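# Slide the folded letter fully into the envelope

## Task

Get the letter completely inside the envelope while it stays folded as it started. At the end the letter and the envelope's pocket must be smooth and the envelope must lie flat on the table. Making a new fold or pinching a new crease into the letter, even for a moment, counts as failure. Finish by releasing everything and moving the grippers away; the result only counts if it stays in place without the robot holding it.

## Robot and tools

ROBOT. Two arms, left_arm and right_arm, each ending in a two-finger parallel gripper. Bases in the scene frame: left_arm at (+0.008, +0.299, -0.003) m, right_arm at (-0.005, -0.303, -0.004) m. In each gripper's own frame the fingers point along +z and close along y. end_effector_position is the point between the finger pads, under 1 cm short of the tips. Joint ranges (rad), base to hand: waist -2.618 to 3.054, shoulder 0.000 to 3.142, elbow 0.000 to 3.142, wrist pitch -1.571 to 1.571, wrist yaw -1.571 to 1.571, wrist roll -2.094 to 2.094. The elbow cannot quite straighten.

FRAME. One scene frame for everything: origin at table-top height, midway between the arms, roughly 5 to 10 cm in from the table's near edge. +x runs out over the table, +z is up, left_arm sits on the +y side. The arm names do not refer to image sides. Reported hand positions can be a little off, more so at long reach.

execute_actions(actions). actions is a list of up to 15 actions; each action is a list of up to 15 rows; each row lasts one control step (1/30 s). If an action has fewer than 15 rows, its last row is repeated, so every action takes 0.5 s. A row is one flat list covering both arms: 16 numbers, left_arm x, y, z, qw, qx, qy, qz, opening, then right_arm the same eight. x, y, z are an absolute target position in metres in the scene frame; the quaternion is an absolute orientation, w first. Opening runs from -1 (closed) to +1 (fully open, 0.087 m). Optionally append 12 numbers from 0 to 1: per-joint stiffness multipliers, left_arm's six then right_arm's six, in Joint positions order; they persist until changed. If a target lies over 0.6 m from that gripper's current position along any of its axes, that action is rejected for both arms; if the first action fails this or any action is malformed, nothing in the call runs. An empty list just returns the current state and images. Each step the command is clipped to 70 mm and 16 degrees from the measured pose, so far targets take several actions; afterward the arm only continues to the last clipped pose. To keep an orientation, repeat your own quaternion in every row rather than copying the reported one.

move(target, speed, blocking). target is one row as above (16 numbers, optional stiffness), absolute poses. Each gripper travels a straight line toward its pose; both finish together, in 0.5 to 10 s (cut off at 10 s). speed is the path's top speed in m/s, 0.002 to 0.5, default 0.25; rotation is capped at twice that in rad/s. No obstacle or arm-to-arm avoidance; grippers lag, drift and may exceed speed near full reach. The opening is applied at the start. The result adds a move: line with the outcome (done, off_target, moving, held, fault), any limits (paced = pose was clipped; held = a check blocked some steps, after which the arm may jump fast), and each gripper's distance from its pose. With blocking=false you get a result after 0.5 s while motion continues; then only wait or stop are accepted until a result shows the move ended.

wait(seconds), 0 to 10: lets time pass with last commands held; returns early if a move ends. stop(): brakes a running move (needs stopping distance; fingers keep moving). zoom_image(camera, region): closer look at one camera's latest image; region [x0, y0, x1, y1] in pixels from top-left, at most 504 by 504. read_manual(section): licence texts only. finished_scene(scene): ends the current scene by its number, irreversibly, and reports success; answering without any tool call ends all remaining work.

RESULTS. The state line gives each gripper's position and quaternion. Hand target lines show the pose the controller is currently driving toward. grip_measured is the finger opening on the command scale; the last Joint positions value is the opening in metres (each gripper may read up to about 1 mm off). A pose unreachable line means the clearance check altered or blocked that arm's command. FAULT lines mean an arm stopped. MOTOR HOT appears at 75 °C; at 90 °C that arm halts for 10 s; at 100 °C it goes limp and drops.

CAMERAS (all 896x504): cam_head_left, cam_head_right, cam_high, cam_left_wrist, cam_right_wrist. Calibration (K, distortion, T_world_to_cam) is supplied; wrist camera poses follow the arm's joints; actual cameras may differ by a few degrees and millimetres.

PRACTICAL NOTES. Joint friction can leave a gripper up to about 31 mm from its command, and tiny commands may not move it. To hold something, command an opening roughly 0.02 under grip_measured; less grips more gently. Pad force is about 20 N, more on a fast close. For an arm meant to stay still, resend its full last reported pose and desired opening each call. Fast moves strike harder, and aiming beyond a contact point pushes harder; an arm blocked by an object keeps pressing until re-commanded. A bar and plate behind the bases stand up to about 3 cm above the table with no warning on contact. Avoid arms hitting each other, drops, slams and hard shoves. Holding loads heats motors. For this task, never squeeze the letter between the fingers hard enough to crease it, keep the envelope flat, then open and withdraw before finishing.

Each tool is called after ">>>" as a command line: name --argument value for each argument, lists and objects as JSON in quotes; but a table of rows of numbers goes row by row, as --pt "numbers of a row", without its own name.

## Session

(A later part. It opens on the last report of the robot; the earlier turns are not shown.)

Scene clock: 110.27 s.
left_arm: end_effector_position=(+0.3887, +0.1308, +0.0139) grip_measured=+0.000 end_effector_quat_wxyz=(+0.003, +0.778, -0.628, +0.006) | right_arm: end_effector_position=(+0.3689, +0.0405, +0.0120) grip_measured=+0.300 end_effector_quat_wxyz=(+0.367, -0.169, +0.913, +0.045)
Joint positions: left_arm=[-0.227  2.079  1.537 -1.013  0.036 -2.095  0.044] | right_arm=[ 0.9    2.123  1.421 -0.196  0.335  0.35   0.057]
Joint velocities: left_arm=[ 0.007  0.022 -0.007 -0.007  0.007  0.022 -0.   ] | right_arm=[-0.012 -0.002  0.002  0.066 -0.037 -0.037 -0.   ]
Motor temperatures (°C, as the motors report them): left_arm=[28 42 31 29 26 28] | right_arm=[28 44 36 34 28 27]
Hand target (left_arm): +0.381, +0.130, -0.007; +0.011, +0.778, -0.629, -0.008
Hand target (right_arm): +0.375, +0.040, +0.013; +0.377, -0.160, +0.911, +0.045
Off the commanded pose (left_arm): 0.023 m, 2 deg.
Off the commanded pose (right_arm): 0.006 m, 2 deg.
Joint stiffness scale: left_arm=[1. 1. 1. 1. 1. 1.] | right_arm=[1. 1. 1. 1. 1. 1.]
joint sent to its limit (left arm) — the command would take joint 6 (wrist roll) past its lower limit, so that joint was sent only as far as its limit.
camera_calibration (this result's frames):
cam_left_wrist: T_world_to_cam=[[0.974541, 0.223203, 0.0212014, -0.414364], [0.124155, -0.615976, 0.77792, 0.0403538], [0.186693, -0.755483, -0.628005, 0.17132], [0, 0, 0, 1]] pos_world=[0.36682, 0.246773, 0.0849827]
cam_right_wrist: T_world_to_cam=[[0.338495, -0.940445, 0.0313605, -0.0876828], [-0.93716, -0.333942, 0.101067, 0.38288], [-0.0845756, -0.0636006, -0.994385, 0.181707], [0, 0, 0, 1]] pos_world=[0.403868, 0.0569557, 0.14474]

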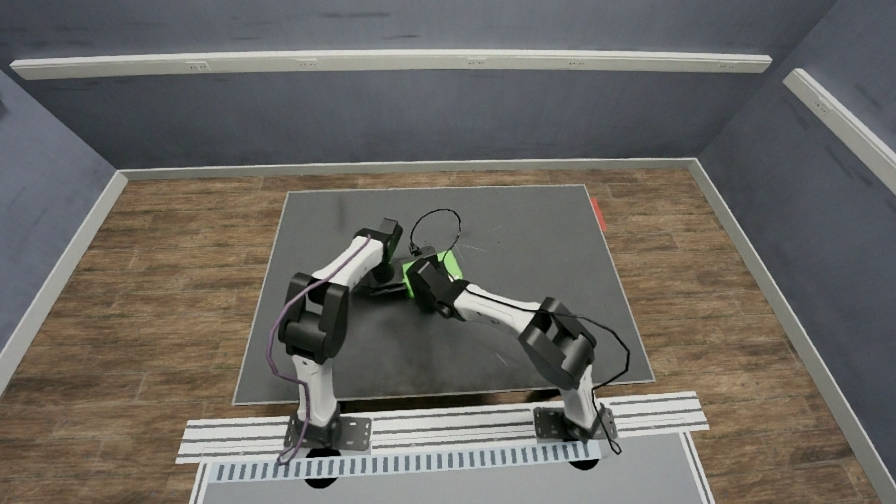

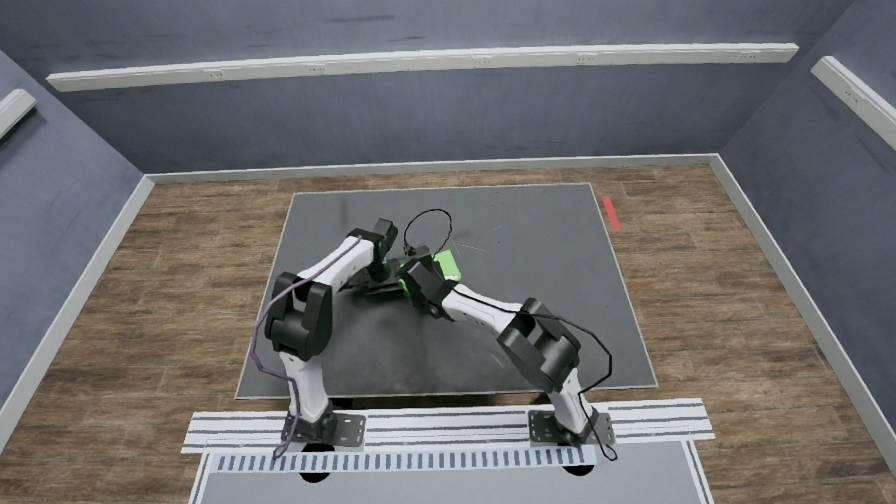

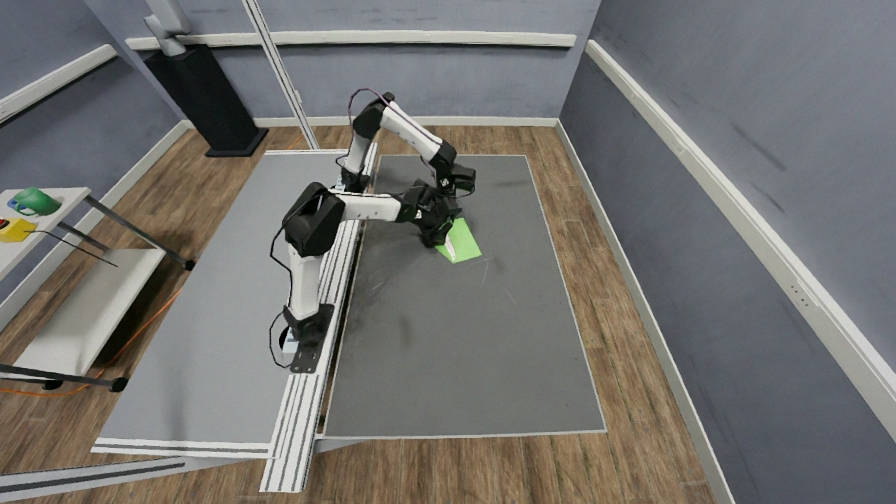

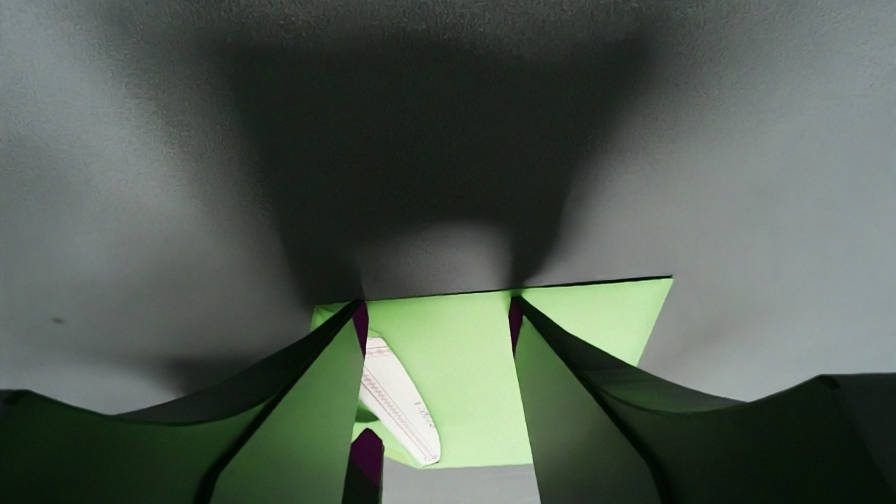

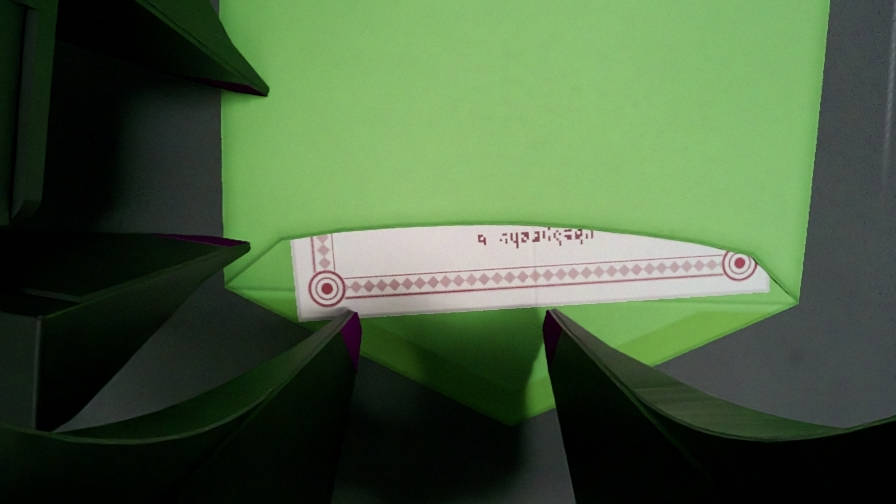

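>>> execute_actions --actions '[[[0.381,0.129,-0.008,-0.006,-0.785,0.62,0.008,0,0.377,0.041,0.028,0.378,-0.160,0.911,0.045,0.3]],[[0.381,0.129,-0.008,-0.006,-0.785,0.62,0.008,0,0.384,0.042,0.022,0.378,-0.160,0.911,0.045,0.3]],[[0.381,0.129,-0.008,-0.006,-0.785,0.62,0.008,0,0.384,0.042,0.009,0.378,-0.160,0.911,0.045,0.3]]]'

>>> execute_actions --actions '[[[0.381,0.129,-0.008,-0.006,-0.785,0.62,0.008,0,0.39,0.044,0.008,0.378,-0.160,0.911,0.045,0.3]]]'

Scene clock: 115.23 s.
left_arm: end_effector_position=(+0.3887, +0.1308, +0.0139) grip_measured=+0.000 end_effector_quat_wxyz=(+0.003, +0.778, -0.628, +0.006) | right_arm: end_effector_position=(+0.3761, +0.0430, +0.0107) grip_measured=+0.300 end_effector_quat_wxyz=(+0.370, -0.166, +0.913, +0.046)
Joint positions: left_arm=[-0.227  2.079  1.537 -1.013  0.036 -2.095  0.044] | right_arm=[ 0.893  2.146  1.449 -0.196  0.335  0.349  0.057]
Joint velocities: left_arm=[ 0.027  0.012  0.002  0.095 -0.007 -0.022 -0.001] | right_arm=[-0.002 -0.017 -0.007  0.051  0.037  0.007 -0.001]
Motor temperatures (°C, as the motors report them): left_arm=[28 42 31 29 26 28] | right_arm=[28 45 36 34 28 27]
Hand target (left_arm): +0.381, +0.130, -0.007; +0.011, +0.778, -0.629, -0.008
Hand target (right_arm): +0.384, +0.042, +0.009; +0.378, -0.160, +0.911, +0.045
Off the commanded pose (left_arm): 0.023 m, 2 deg.
Off the commanded pose (right_arm): 0.008 m, 1 deg.
Joint stiffness scale: left_arm=[1. 1. 1. 1. 1. 1.] | right_arm=[1. 1. 1. 1. 1. 1.]
joint sent to its limit (left arm) — the command would take joint 6 (wrist roll) past its lower limit, so that joint was sent only as far as its limit.
camera_calibration (this result's frames):
cam_left_wrist: T_world_to_cam=[[0.974541, 0.223203, 0.0212014, -0.414364], [0.124155, -0.615976, 0.77792, 0.0403538], [0.186693, -0.755483, -0.628005, 0.17132], [0, 0, 0, 1]] pos_world=[0.36682, 0.246773, 0.0849827]
cam_right_wrist: T_world_to_cam=[[0.33254, -0.94264, 0.0290985, -0.0853503], [-0.939613, -0.32851, 0.0959609, 0.391282], [-0.0808974, -0.0592522, -0.99496, 0.179597], [0, 0, 0, 1]] pos_world=[0.410565, 0.0587269, 0.143627]

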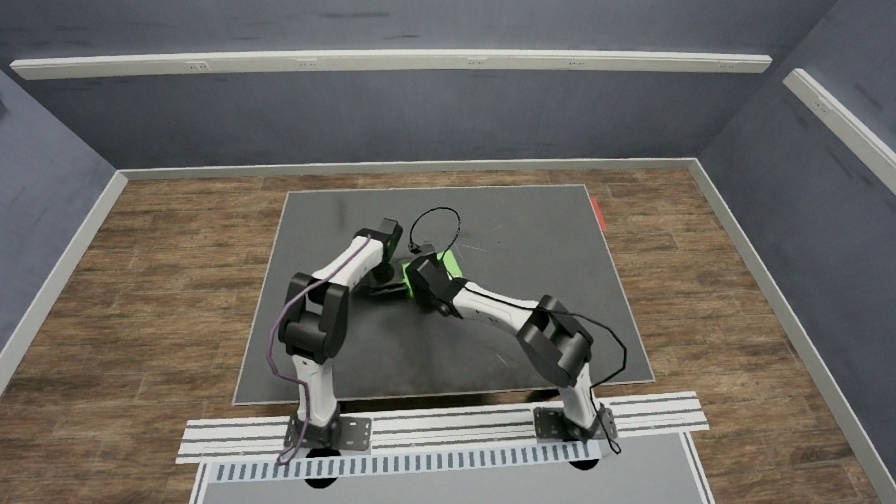

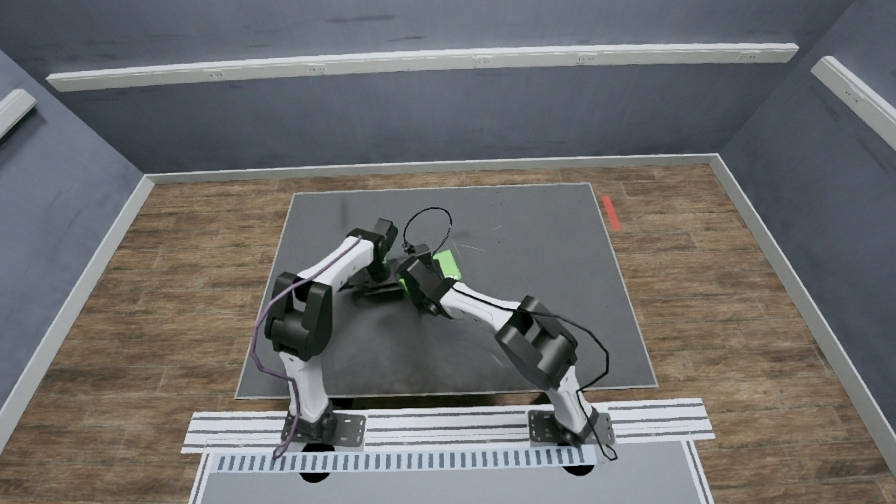

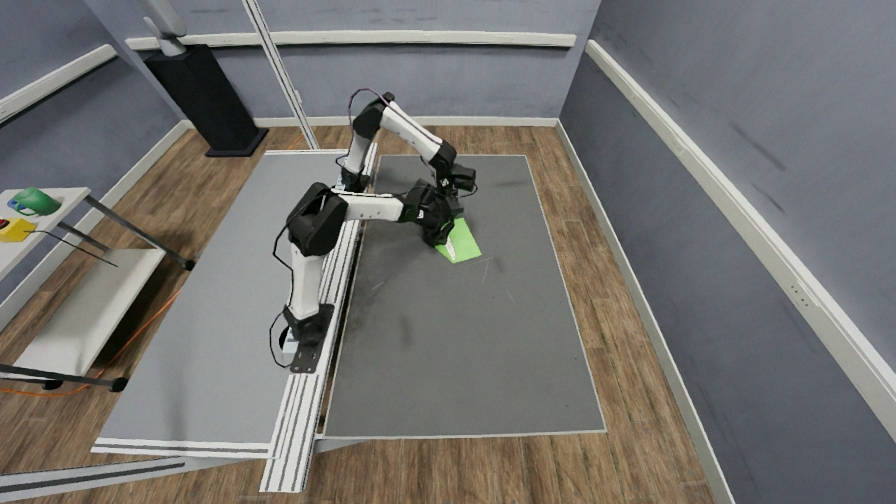

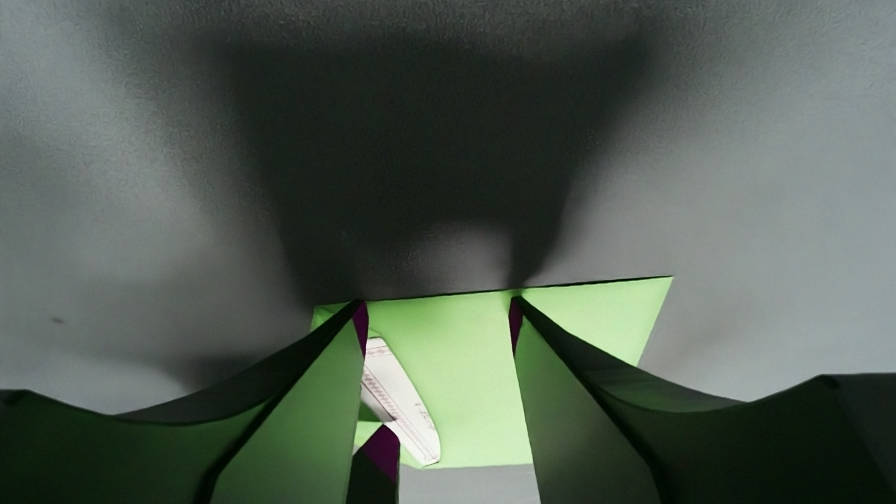

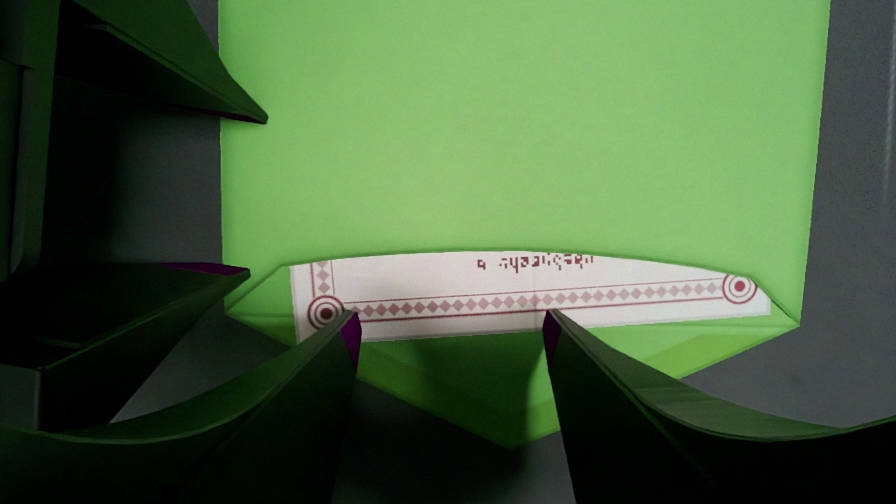

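Scene clock: 115.73 s.
left_arm: end_effector_position=(+0.3887, +0.1308, +0.0139) grip_measured=+0.000 end_effector_quat_wxyz=(+0.003, +0.778, -0.628, +0.006) | right_arm: end_effector_position=(+0.3777, +0.0438, +0.0105) grip_measured=+0.300 end_effector_quat_wxyz=(+0.370, -0.168, +0.912, +0.045)
Joint positions: left_arm=[-0.227  2.079  1.537 -1.013  0.036 -2.095  0.044] | right_arm=[ 0.892  2.152  1.457 -0.197  0.335  0.343  0.057]
Joint velocities: left_arm=[-0.007 -0.012  0.007  0.037 -0.051 -0.007 -0.001] | right_arm=[-0.007  0.012 -0.002 -0.022  0.007 -0.007 -0.002]
Motor temperatures (°C, as the motors report them): left_arm=[28 42 31 29 26 28] | right_arm=[28 45 36 34 28 27]
Hand target (left_arm): +0.381, +0.130, -0.007; +0.011, +0.778, -0.629, -0.008
Hand target (right_arm): +0.390, +0.043, +0.008; +0.378, -0.160, +0.911, +0.045
Off the commanded pose (left_arm): 0.023 m, 2 deg.
Off the commanded pose (right_arm): 0.013 m, 1 deg.
Joint stiffness scale: left_arm=[1. 1. 1. 1. 1. 1.] | right_arm=[1. 1. 1. 1. 1. 1.]
joint sent to its limit (left arm) — the command would take joint 6 (wrist roll) past its lower limit, so that joint was sent only as far as its limit.
camera_calibration (this result's frames):
cam_left_wrist: T_world_to_cam=[[0.974541, 0.223203, 0.0212014, -0.414364], [0.124155, -0.615976, 0.77792, 0.0403538], [0.186693, -0.755483, -0.628005, 0.17132], [0, 0, 0, 1]] pos_world=[0.36682, 0.246773, 0.0849827]
cam_right_wrist: T_world_to_cam=[[0.336189, -0.941215, 0.0330366, -0.0866034], [-0.938514, -0.331886, 0.0951006, 0.392828], [-0.0785457, -0.062977, -0.994919, 0.178868], [0, 0, 0, 1]] pos_world=[0.411839, 0.060126, 0.143462]

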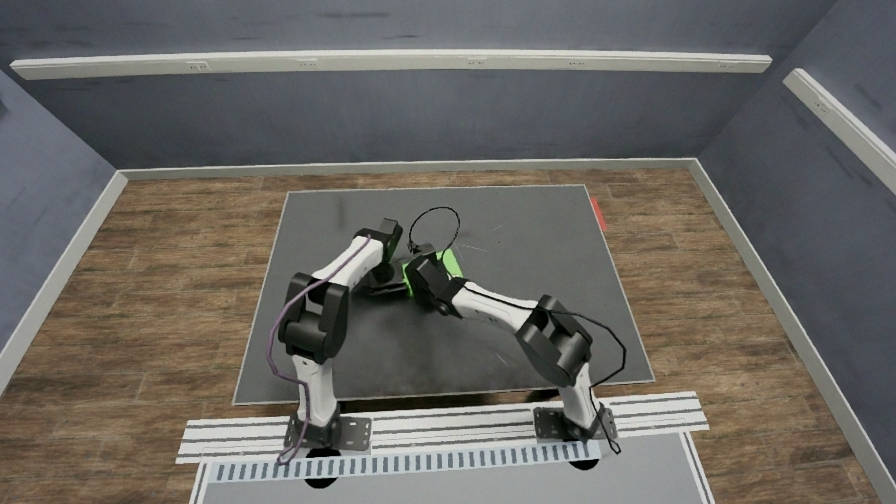

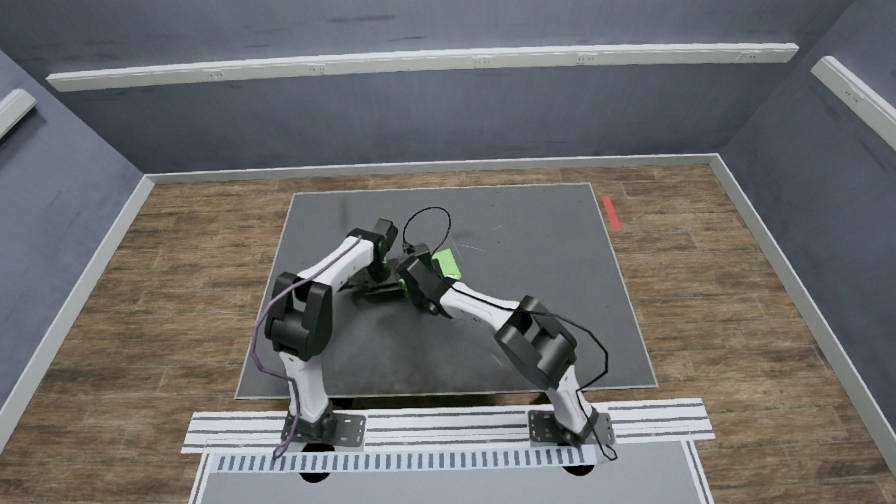

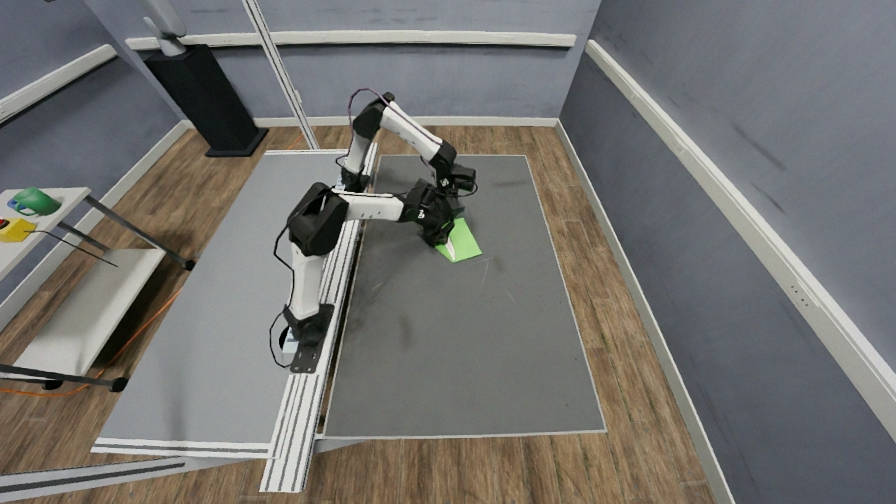

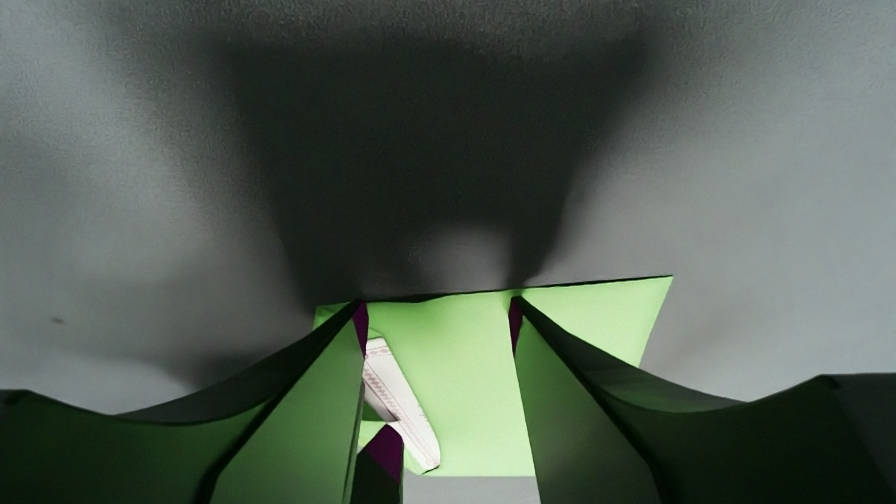

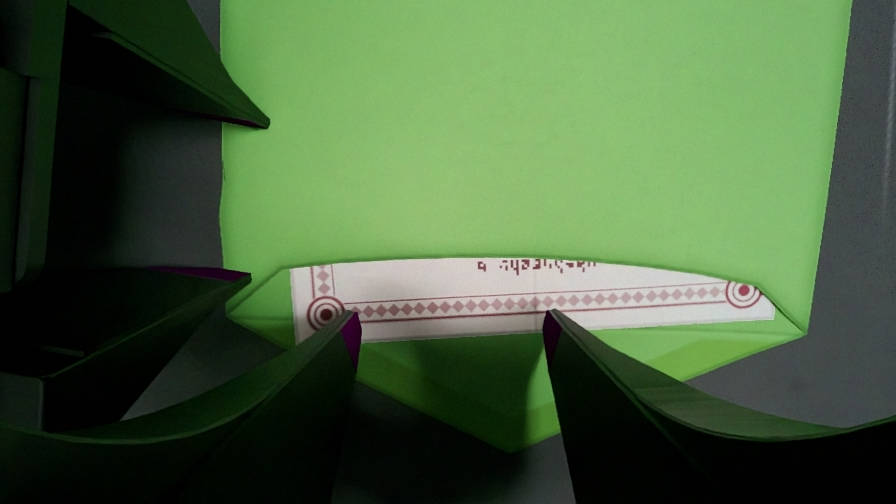

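Pressing rather hard; lighten up.

>>> execute_actions --actions '[[[0.381,0.129,-0.008,-0.006,-0.785,0.62,0.008,0,0.393,0.044,0.014,0.378,-0.160,0.911,0.045,0.3]]]'

Scene clock: 118.03 s.
left_arm: end_effector_position=(+0.3887, +0.1308, +0.0139) grip_measured=+0.000 end_effector_quat_wxyz=(+0.003, +0.778, -0.628, +0.006) | right_arm: end_effector_position=(+0.3827, +0.0450, +0.0111) grip_measured=+0.300 end_effector_quat_wxyz=(+0.371, -0.166, +0.912, +0.046)
Joint positions: left_arm=[-0.227  2.079  1.537 -1.013  0.036 -2.095  0.044] | right_arm=[ 0.886  2.165  1.479 -0.202  0.331  0.342  0.057]
Joint velocities: left_arm=[-0.007  0.007 -0.007  0.081  0.007 -0.037 -0.   ] | right_arm=[ 0.027 -0.007 -0.002  0.066  0.051  0.051 -0.   ]
Motor temperatures (°C, as the motors report them): left_arm=[28 42 31 29 26 28] | right_arm=[28 45 36 34 28 27]
Hand target (left_arm): +0.381, +0.130, -0.007; +0.011, +0.778, -0.629, -0.008
Hand target (right_arm): +0.393, +0.044, +0.014; +0.378, -0.160, +0.911, +0.045
Off the commanded pose (left_arm): 0.023 m, 2 deg.
Off the commanded pose (right_arm): 0.011 m, 1 deg.
Joint stiffness scale: left_arm=[1. 1. 1. 1. 1. 1.] | right_arm=[1. 1. 1. 1. 1. 1.]
joint sent to its limit (left arm) — the command would take joint 6 (wrist roll) past its lower limit, so that joint was sent only as far as its limit.
camera_calibration (this result's frames):
cam_left_wrist: T_world_to_cam=[[0.974541, 0.223203, 0.0212014, -0.414364], [0.124155, -0.615976, 0.77792, 0.0403538], [0.186693, -0.755483, -0.628005, 0.17132], [0, 0, 0, 1]] pos_world=[0.36682, 0.246773, 0.0849827]
cam_right_wrist: T_world_to_cam=[[0.332731, -0.942542, 0.0300622, -0.0857561], [-0.939799, -0.328792, 0.0931276, 0.398312], [-0.0778925, -0.0592389, -0.9952, 0.179531], [0, 0, 0, 1]] pos_world=[0.416851, 0.0607683, 0.144154]

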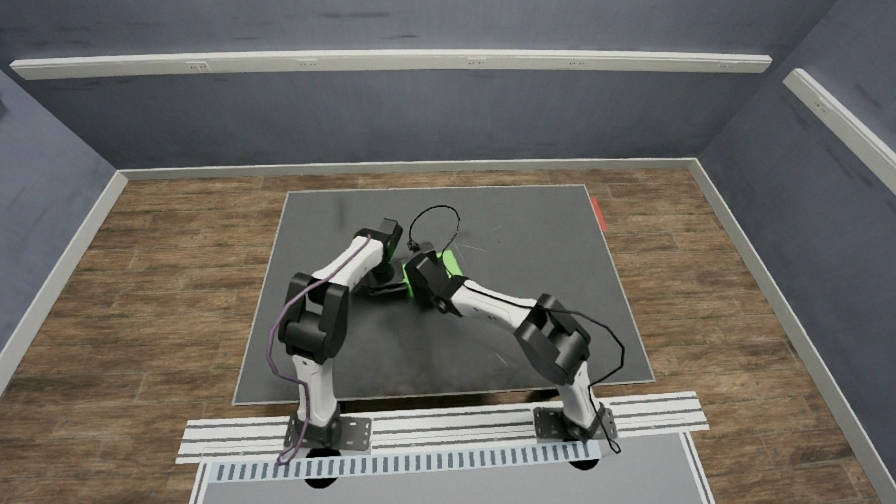

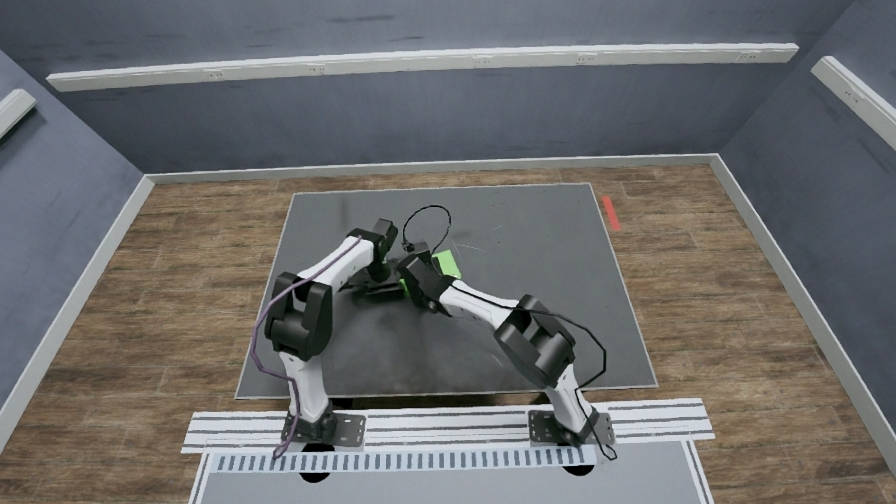

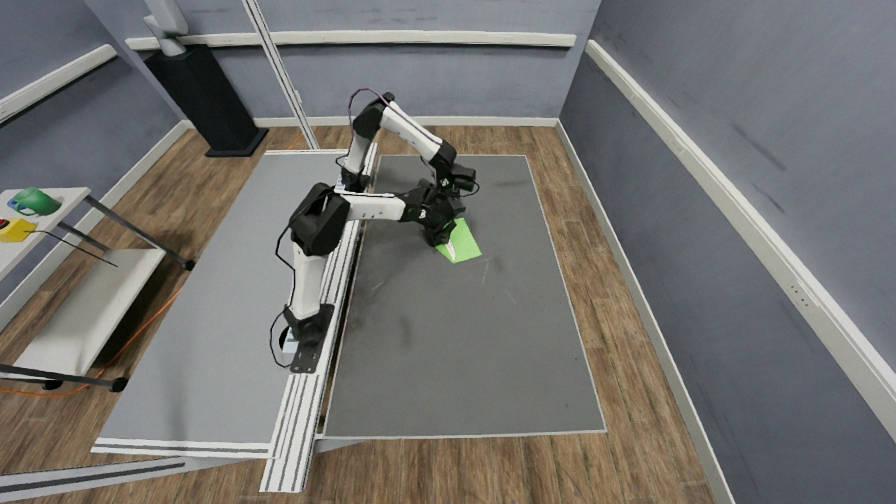

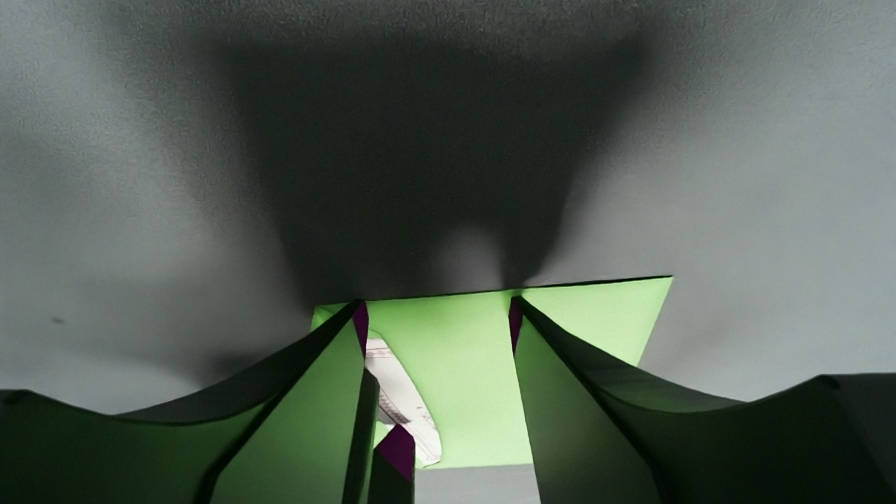

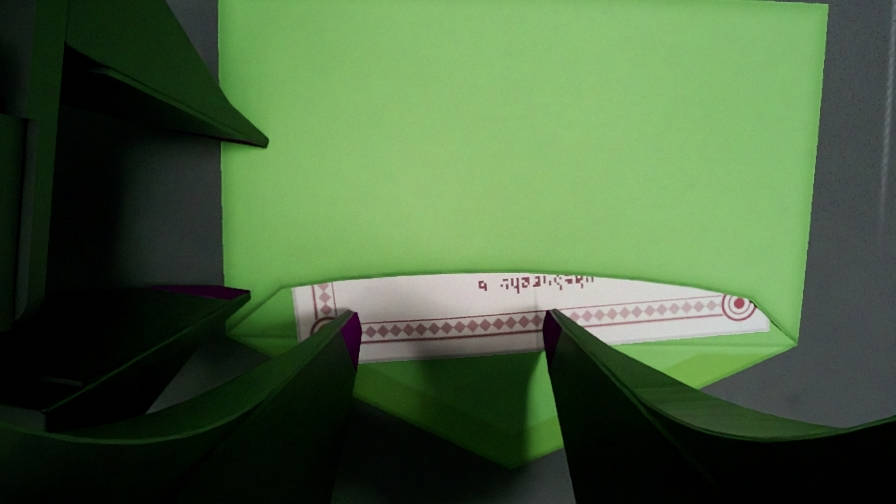

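>>> execute_actions --actions '[[[0.392,0.131,0.035,-0.006,-0.785,0.62,0.008,0,0.39,0.043,0.012,0.378,-0.160,0.911,0.045,0.3]],[[0.37,0.126,0.035,-0.006,-0.785,0.62,0.008,-0.6,0.39,0.043,0.012,0.378,-0.160,0.911,0.045,0.3]],[[0.368,0.126,0.014,-0.006,-0.785,0.62,0.008,-0.6,0.39,0.043,0.012,0.378,-0.160,0.911,0.045,0.3]],[[0.366,0.126,-0.008,-0.006,-0.785,0.62,0.008,-0.6,0.39,0.043,0.009,0.378,-0.160,0.911,0.045,0.3]],[[0.366,0.126,-0.008,-0.006,-0.785,0.62,0.008,-0.6,0.396,0.045,0.011,0.378,-0.160,0.911,0.045,0.3]]]'

Scene clock: 124.87 s.
left_arm: end_effector_position=(+0.3739, +0.1273, +0.0137) grip_measured=-0.600 end_effector_quat_wxyz=(+0.007, +0.773, -0.634, +0.006) | right_arm: end_effector_position=(+0.3848, +0.0458, +0.0109) grip_measured=+0.300 end_effector_quat_wxyz=(+0.371, -0.167, +0.912, +0.045)
Joint positions: left_arm=[-0.244  2.036  1.47  -0.991  0.043 -2.096  0.017] | right_arm=[ 0.884  2.172  1.49  -0.205  0.331  0.338  0.057]
Joint velocities: left_arm=[-0.007 -0.037 -0.002  0.022  0.037 -0.037  0.   ] | right_arm=[-0.007  0.007  0.022 -0.007  0.022 -0.037  0.   ]
Motor temperatures (°C, as the motors report them): left_arm=[28 42 30 29 26 28] | right_arm=[28 46 36 34 28 27]
Hand target (left_arm): +0.366, +0.127, -0.007; +0.014, +0.773, -0.635, -0.007
Hand target (right_arm): +0.396, +0.045, +0.011; +0.378, -0.160, +0.911, +0.045
Off the commanded pose (left_arm): 0.023 m, 3 deg.
Off the commanded pose (right_arm): 0.011 m, 1 deg.
Joint stiffness scale: left_arm=[1. 1. 1. 1. 1. 1.] | right_arm=[1. 1. 1. 1. 1. 1.]
joint sent to its limit (left arm) — the command would take joint 6 (wrist roll) past its lower limit, so that joint was sent only as far as its limit.
camera_calibration (this result's frames):
cam_left_wrist: T_world_to_cam=[[0.977834, 0.208792, 0.0157232, -0.398521], [0.118284, -0.612796, 0.781338, 0.0419503], [0.172772, -0.762159, -0.62391, 0.177363], [0, 0, 0, 1]] pos_world=[0.354081, 0.244094, 0.0841471]
cam_right_wrist: T_world_to_cam=[[0.33397, -0.942047, 0.0318043, -0.0862754], [-0.939439, -0.329913, 0.0927972, 0.400434], [-0.0769266, -0.0608697, -0.995177, 0.179172], [0, 0, 0, 1]] pos_world=[0.41878, 0.0617391, 0.143892]

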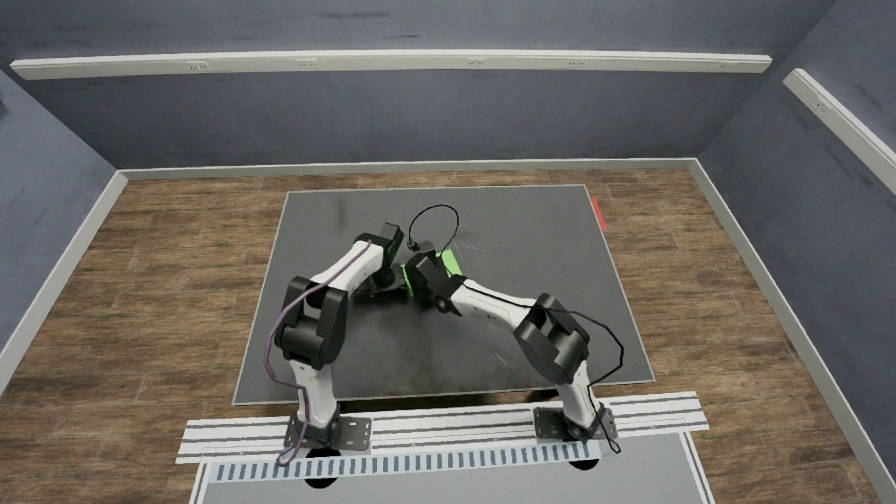

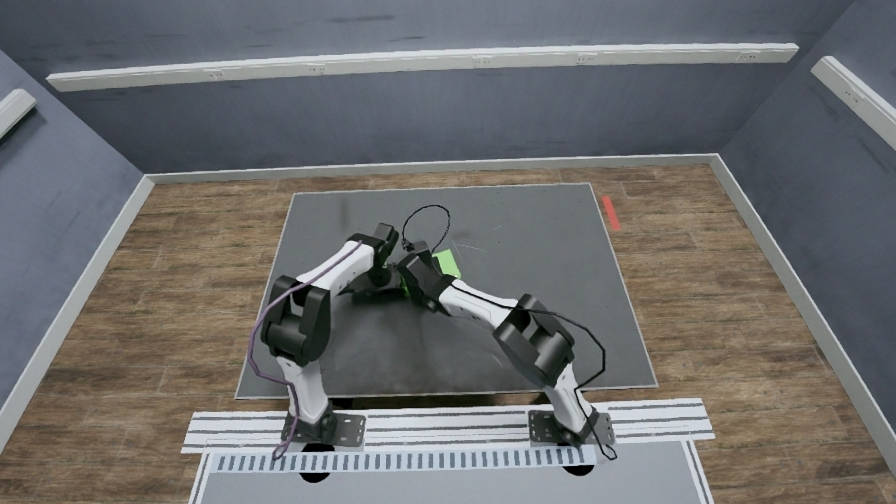

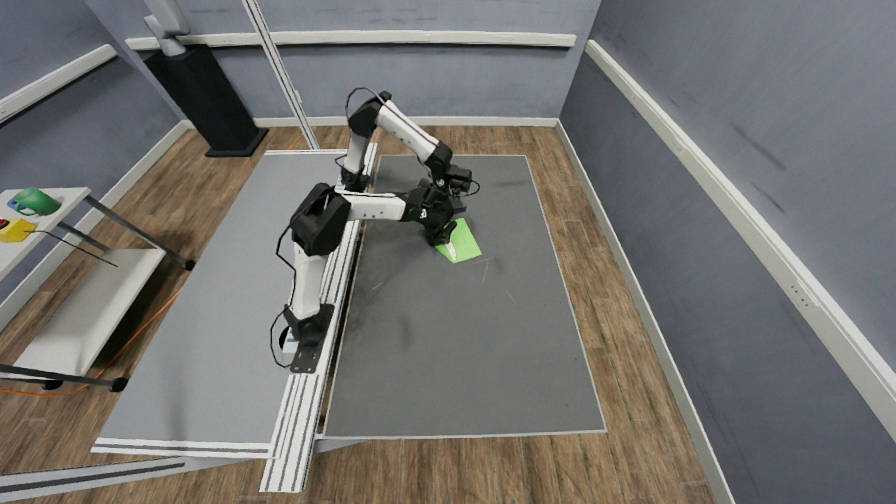

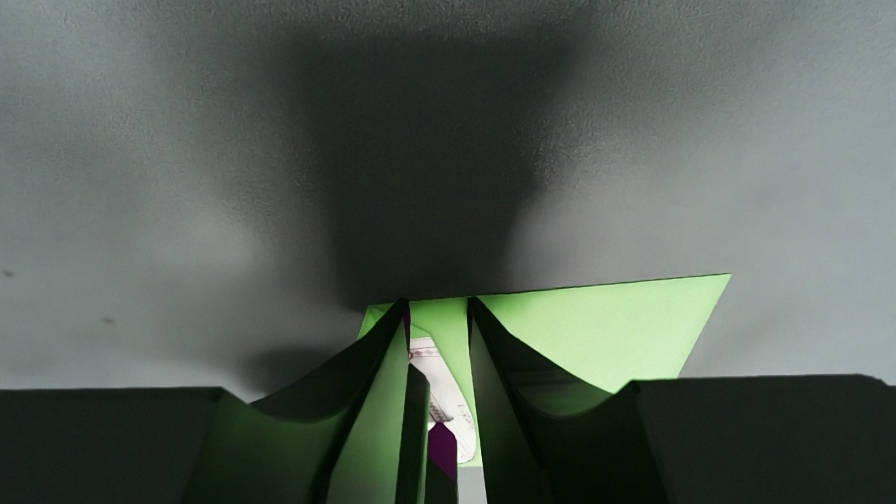

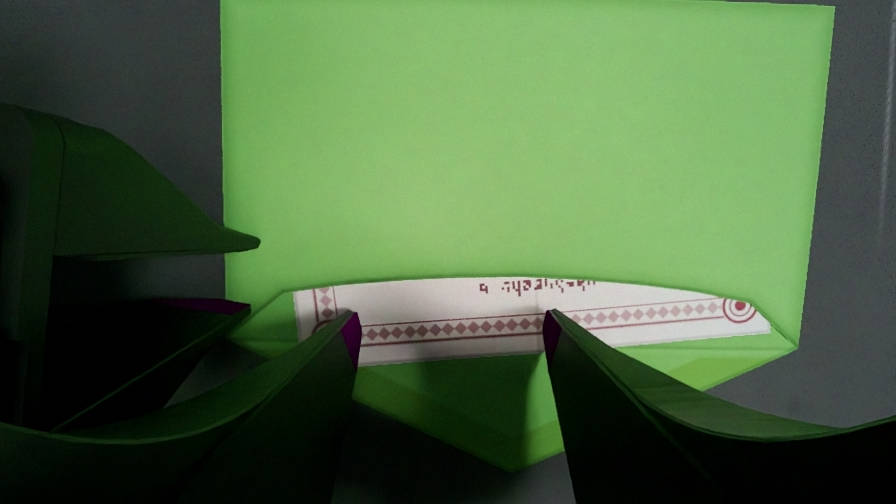

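>>> execute_actions --actions '[[[0.366,0.126,-0.008,-0.006,-0.785,0.62,0.008,-0.6,0.402,0.046,0.010,0.378,-0.160,0.911,0.045,0.3]]]'

Scene clock: 126.87 s.
left_arm: end_effector_position=(+0.3739, +0.1273, +0.0137) grip_measured=-0.600 end_effector_quat_wxyz=(+0.007, +0.773, -0.634, +0.006) | right_arm: end_effector_position=(+0.3898, +0.0473, +0.0109) grip_measured=+0.300 end_effector_quat_wxyz=(+0.371, -0.168, +0.912, +0.045)
Joint positions: left_arm=[-0.244  2.036  1.47  -0.991  0.043 -2.096  0.017] | right_arm=[ 0.877  2.188  1.516 -0.215  0.324  0.331  0.057]
Joint velocities: left_arm=[-0.017  0.002 -0.012 -0.051 -0.037  0.022 -0.001] | right_arm=[-0.007 -0.007 -0.007 -0.051  0.037  0.007 -0.   ]
Motor temperatures (°C, as the motors report them): left_arm=[28 42 30 29 26 28] | right_arm=[28 46 36 34 28 27]
Hand target (left_arm): +0.366, +0.127, -0.007; +0.014, +0.773, -0.635, -0.007
Hand target (right_arm): +0.402, +0.046, +0.010; +0.378, -0.160, +0.911, +0.045
Off the commanded pose (left_arm): 0.023 m, 3 deg.
Off the commanded pose (right_arm): 0.012 m, 1 deg.
Joint stiffness scale: left_arm=[1. 1. 1. 1. 1. 1.] | right_arm=[1. 1. 1. 1. 1. 1.]
joint sent to its limit (left arm) — the command would take joint 6 (wrist roll) past its lower limit, so that joint was sent only as far as its limit.
camera_calibration (this result's frames):
cam_left_wrist: T_world_to_cam=[[0.977834, 0.208792, 0.0157232, -0.398521], [0.118284, -0.612796, 0.781338, 0.0419503], [0.172772, -0.762159, -0.62391, 0.177363], [0, 0, 0, 1]] pos_world=[0.354081, 0.244094, 0.0841471]
cam_right_wrist: T_world_to_cam=[[0.336501, -0.94115, 0.0316863, -0.0875201], [-0.938411, -0.332339, 0.0945304, 0.405309], [-0.0784366, -0.0615443, -0.995018, 0.180271], [0, 0, 0, 1]] pos_world=[0.423937, 0.0634252, 0.143832]

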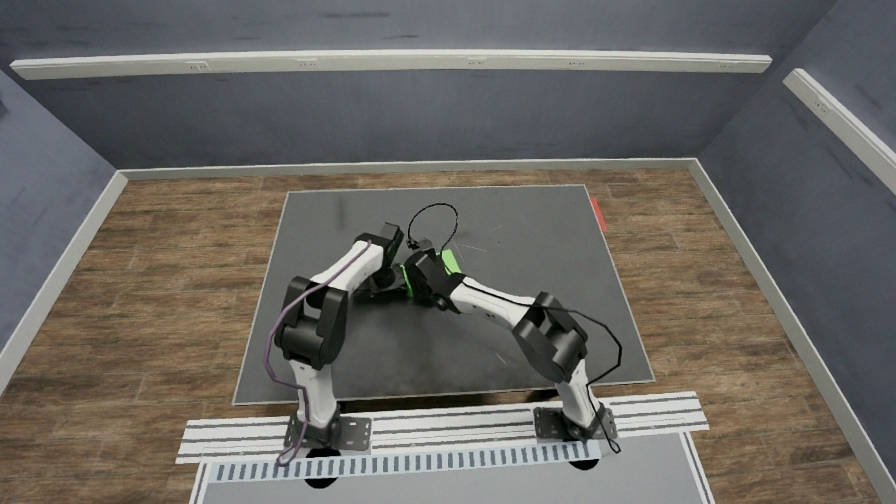

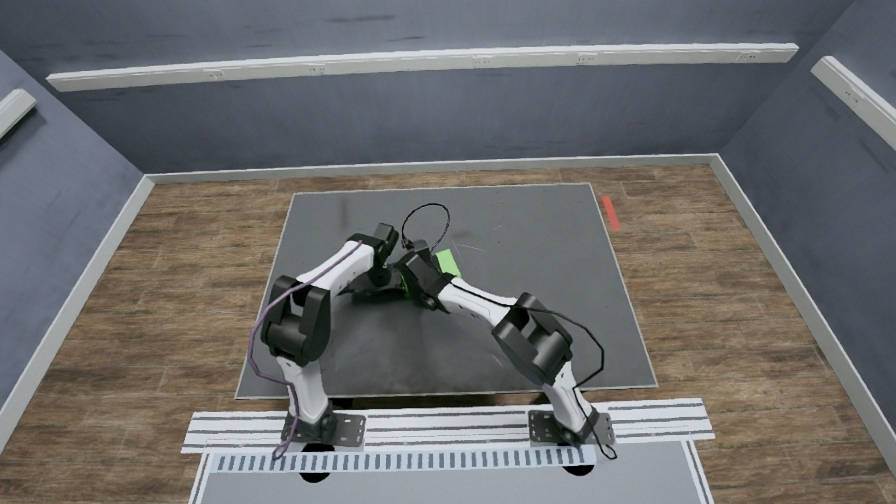

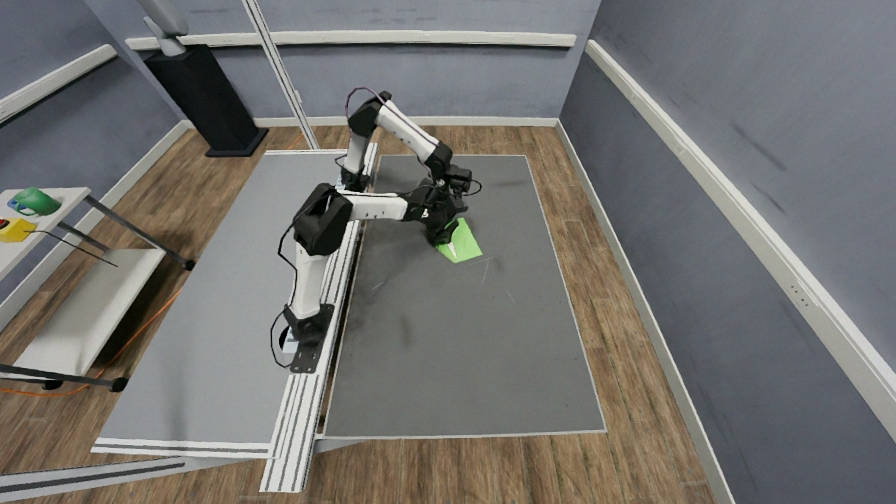

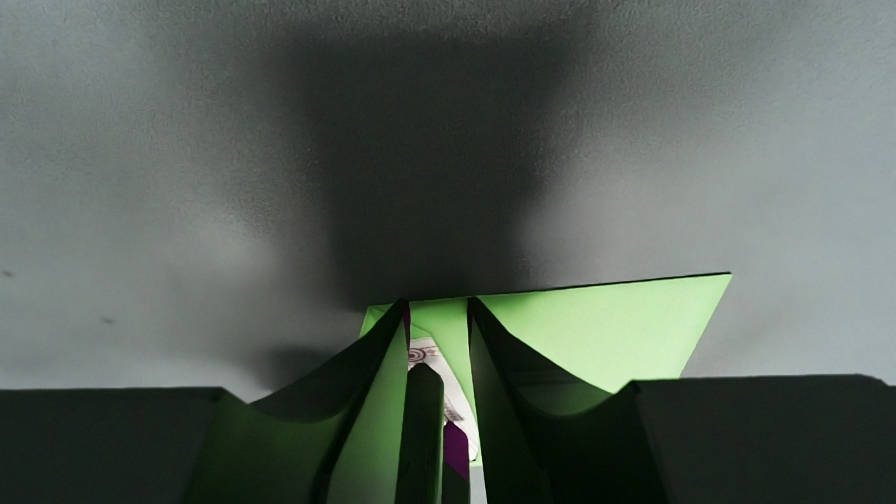

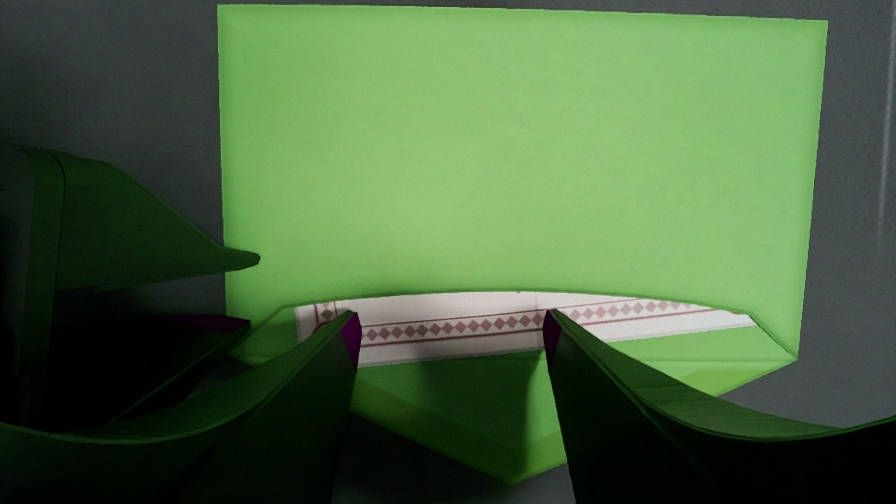

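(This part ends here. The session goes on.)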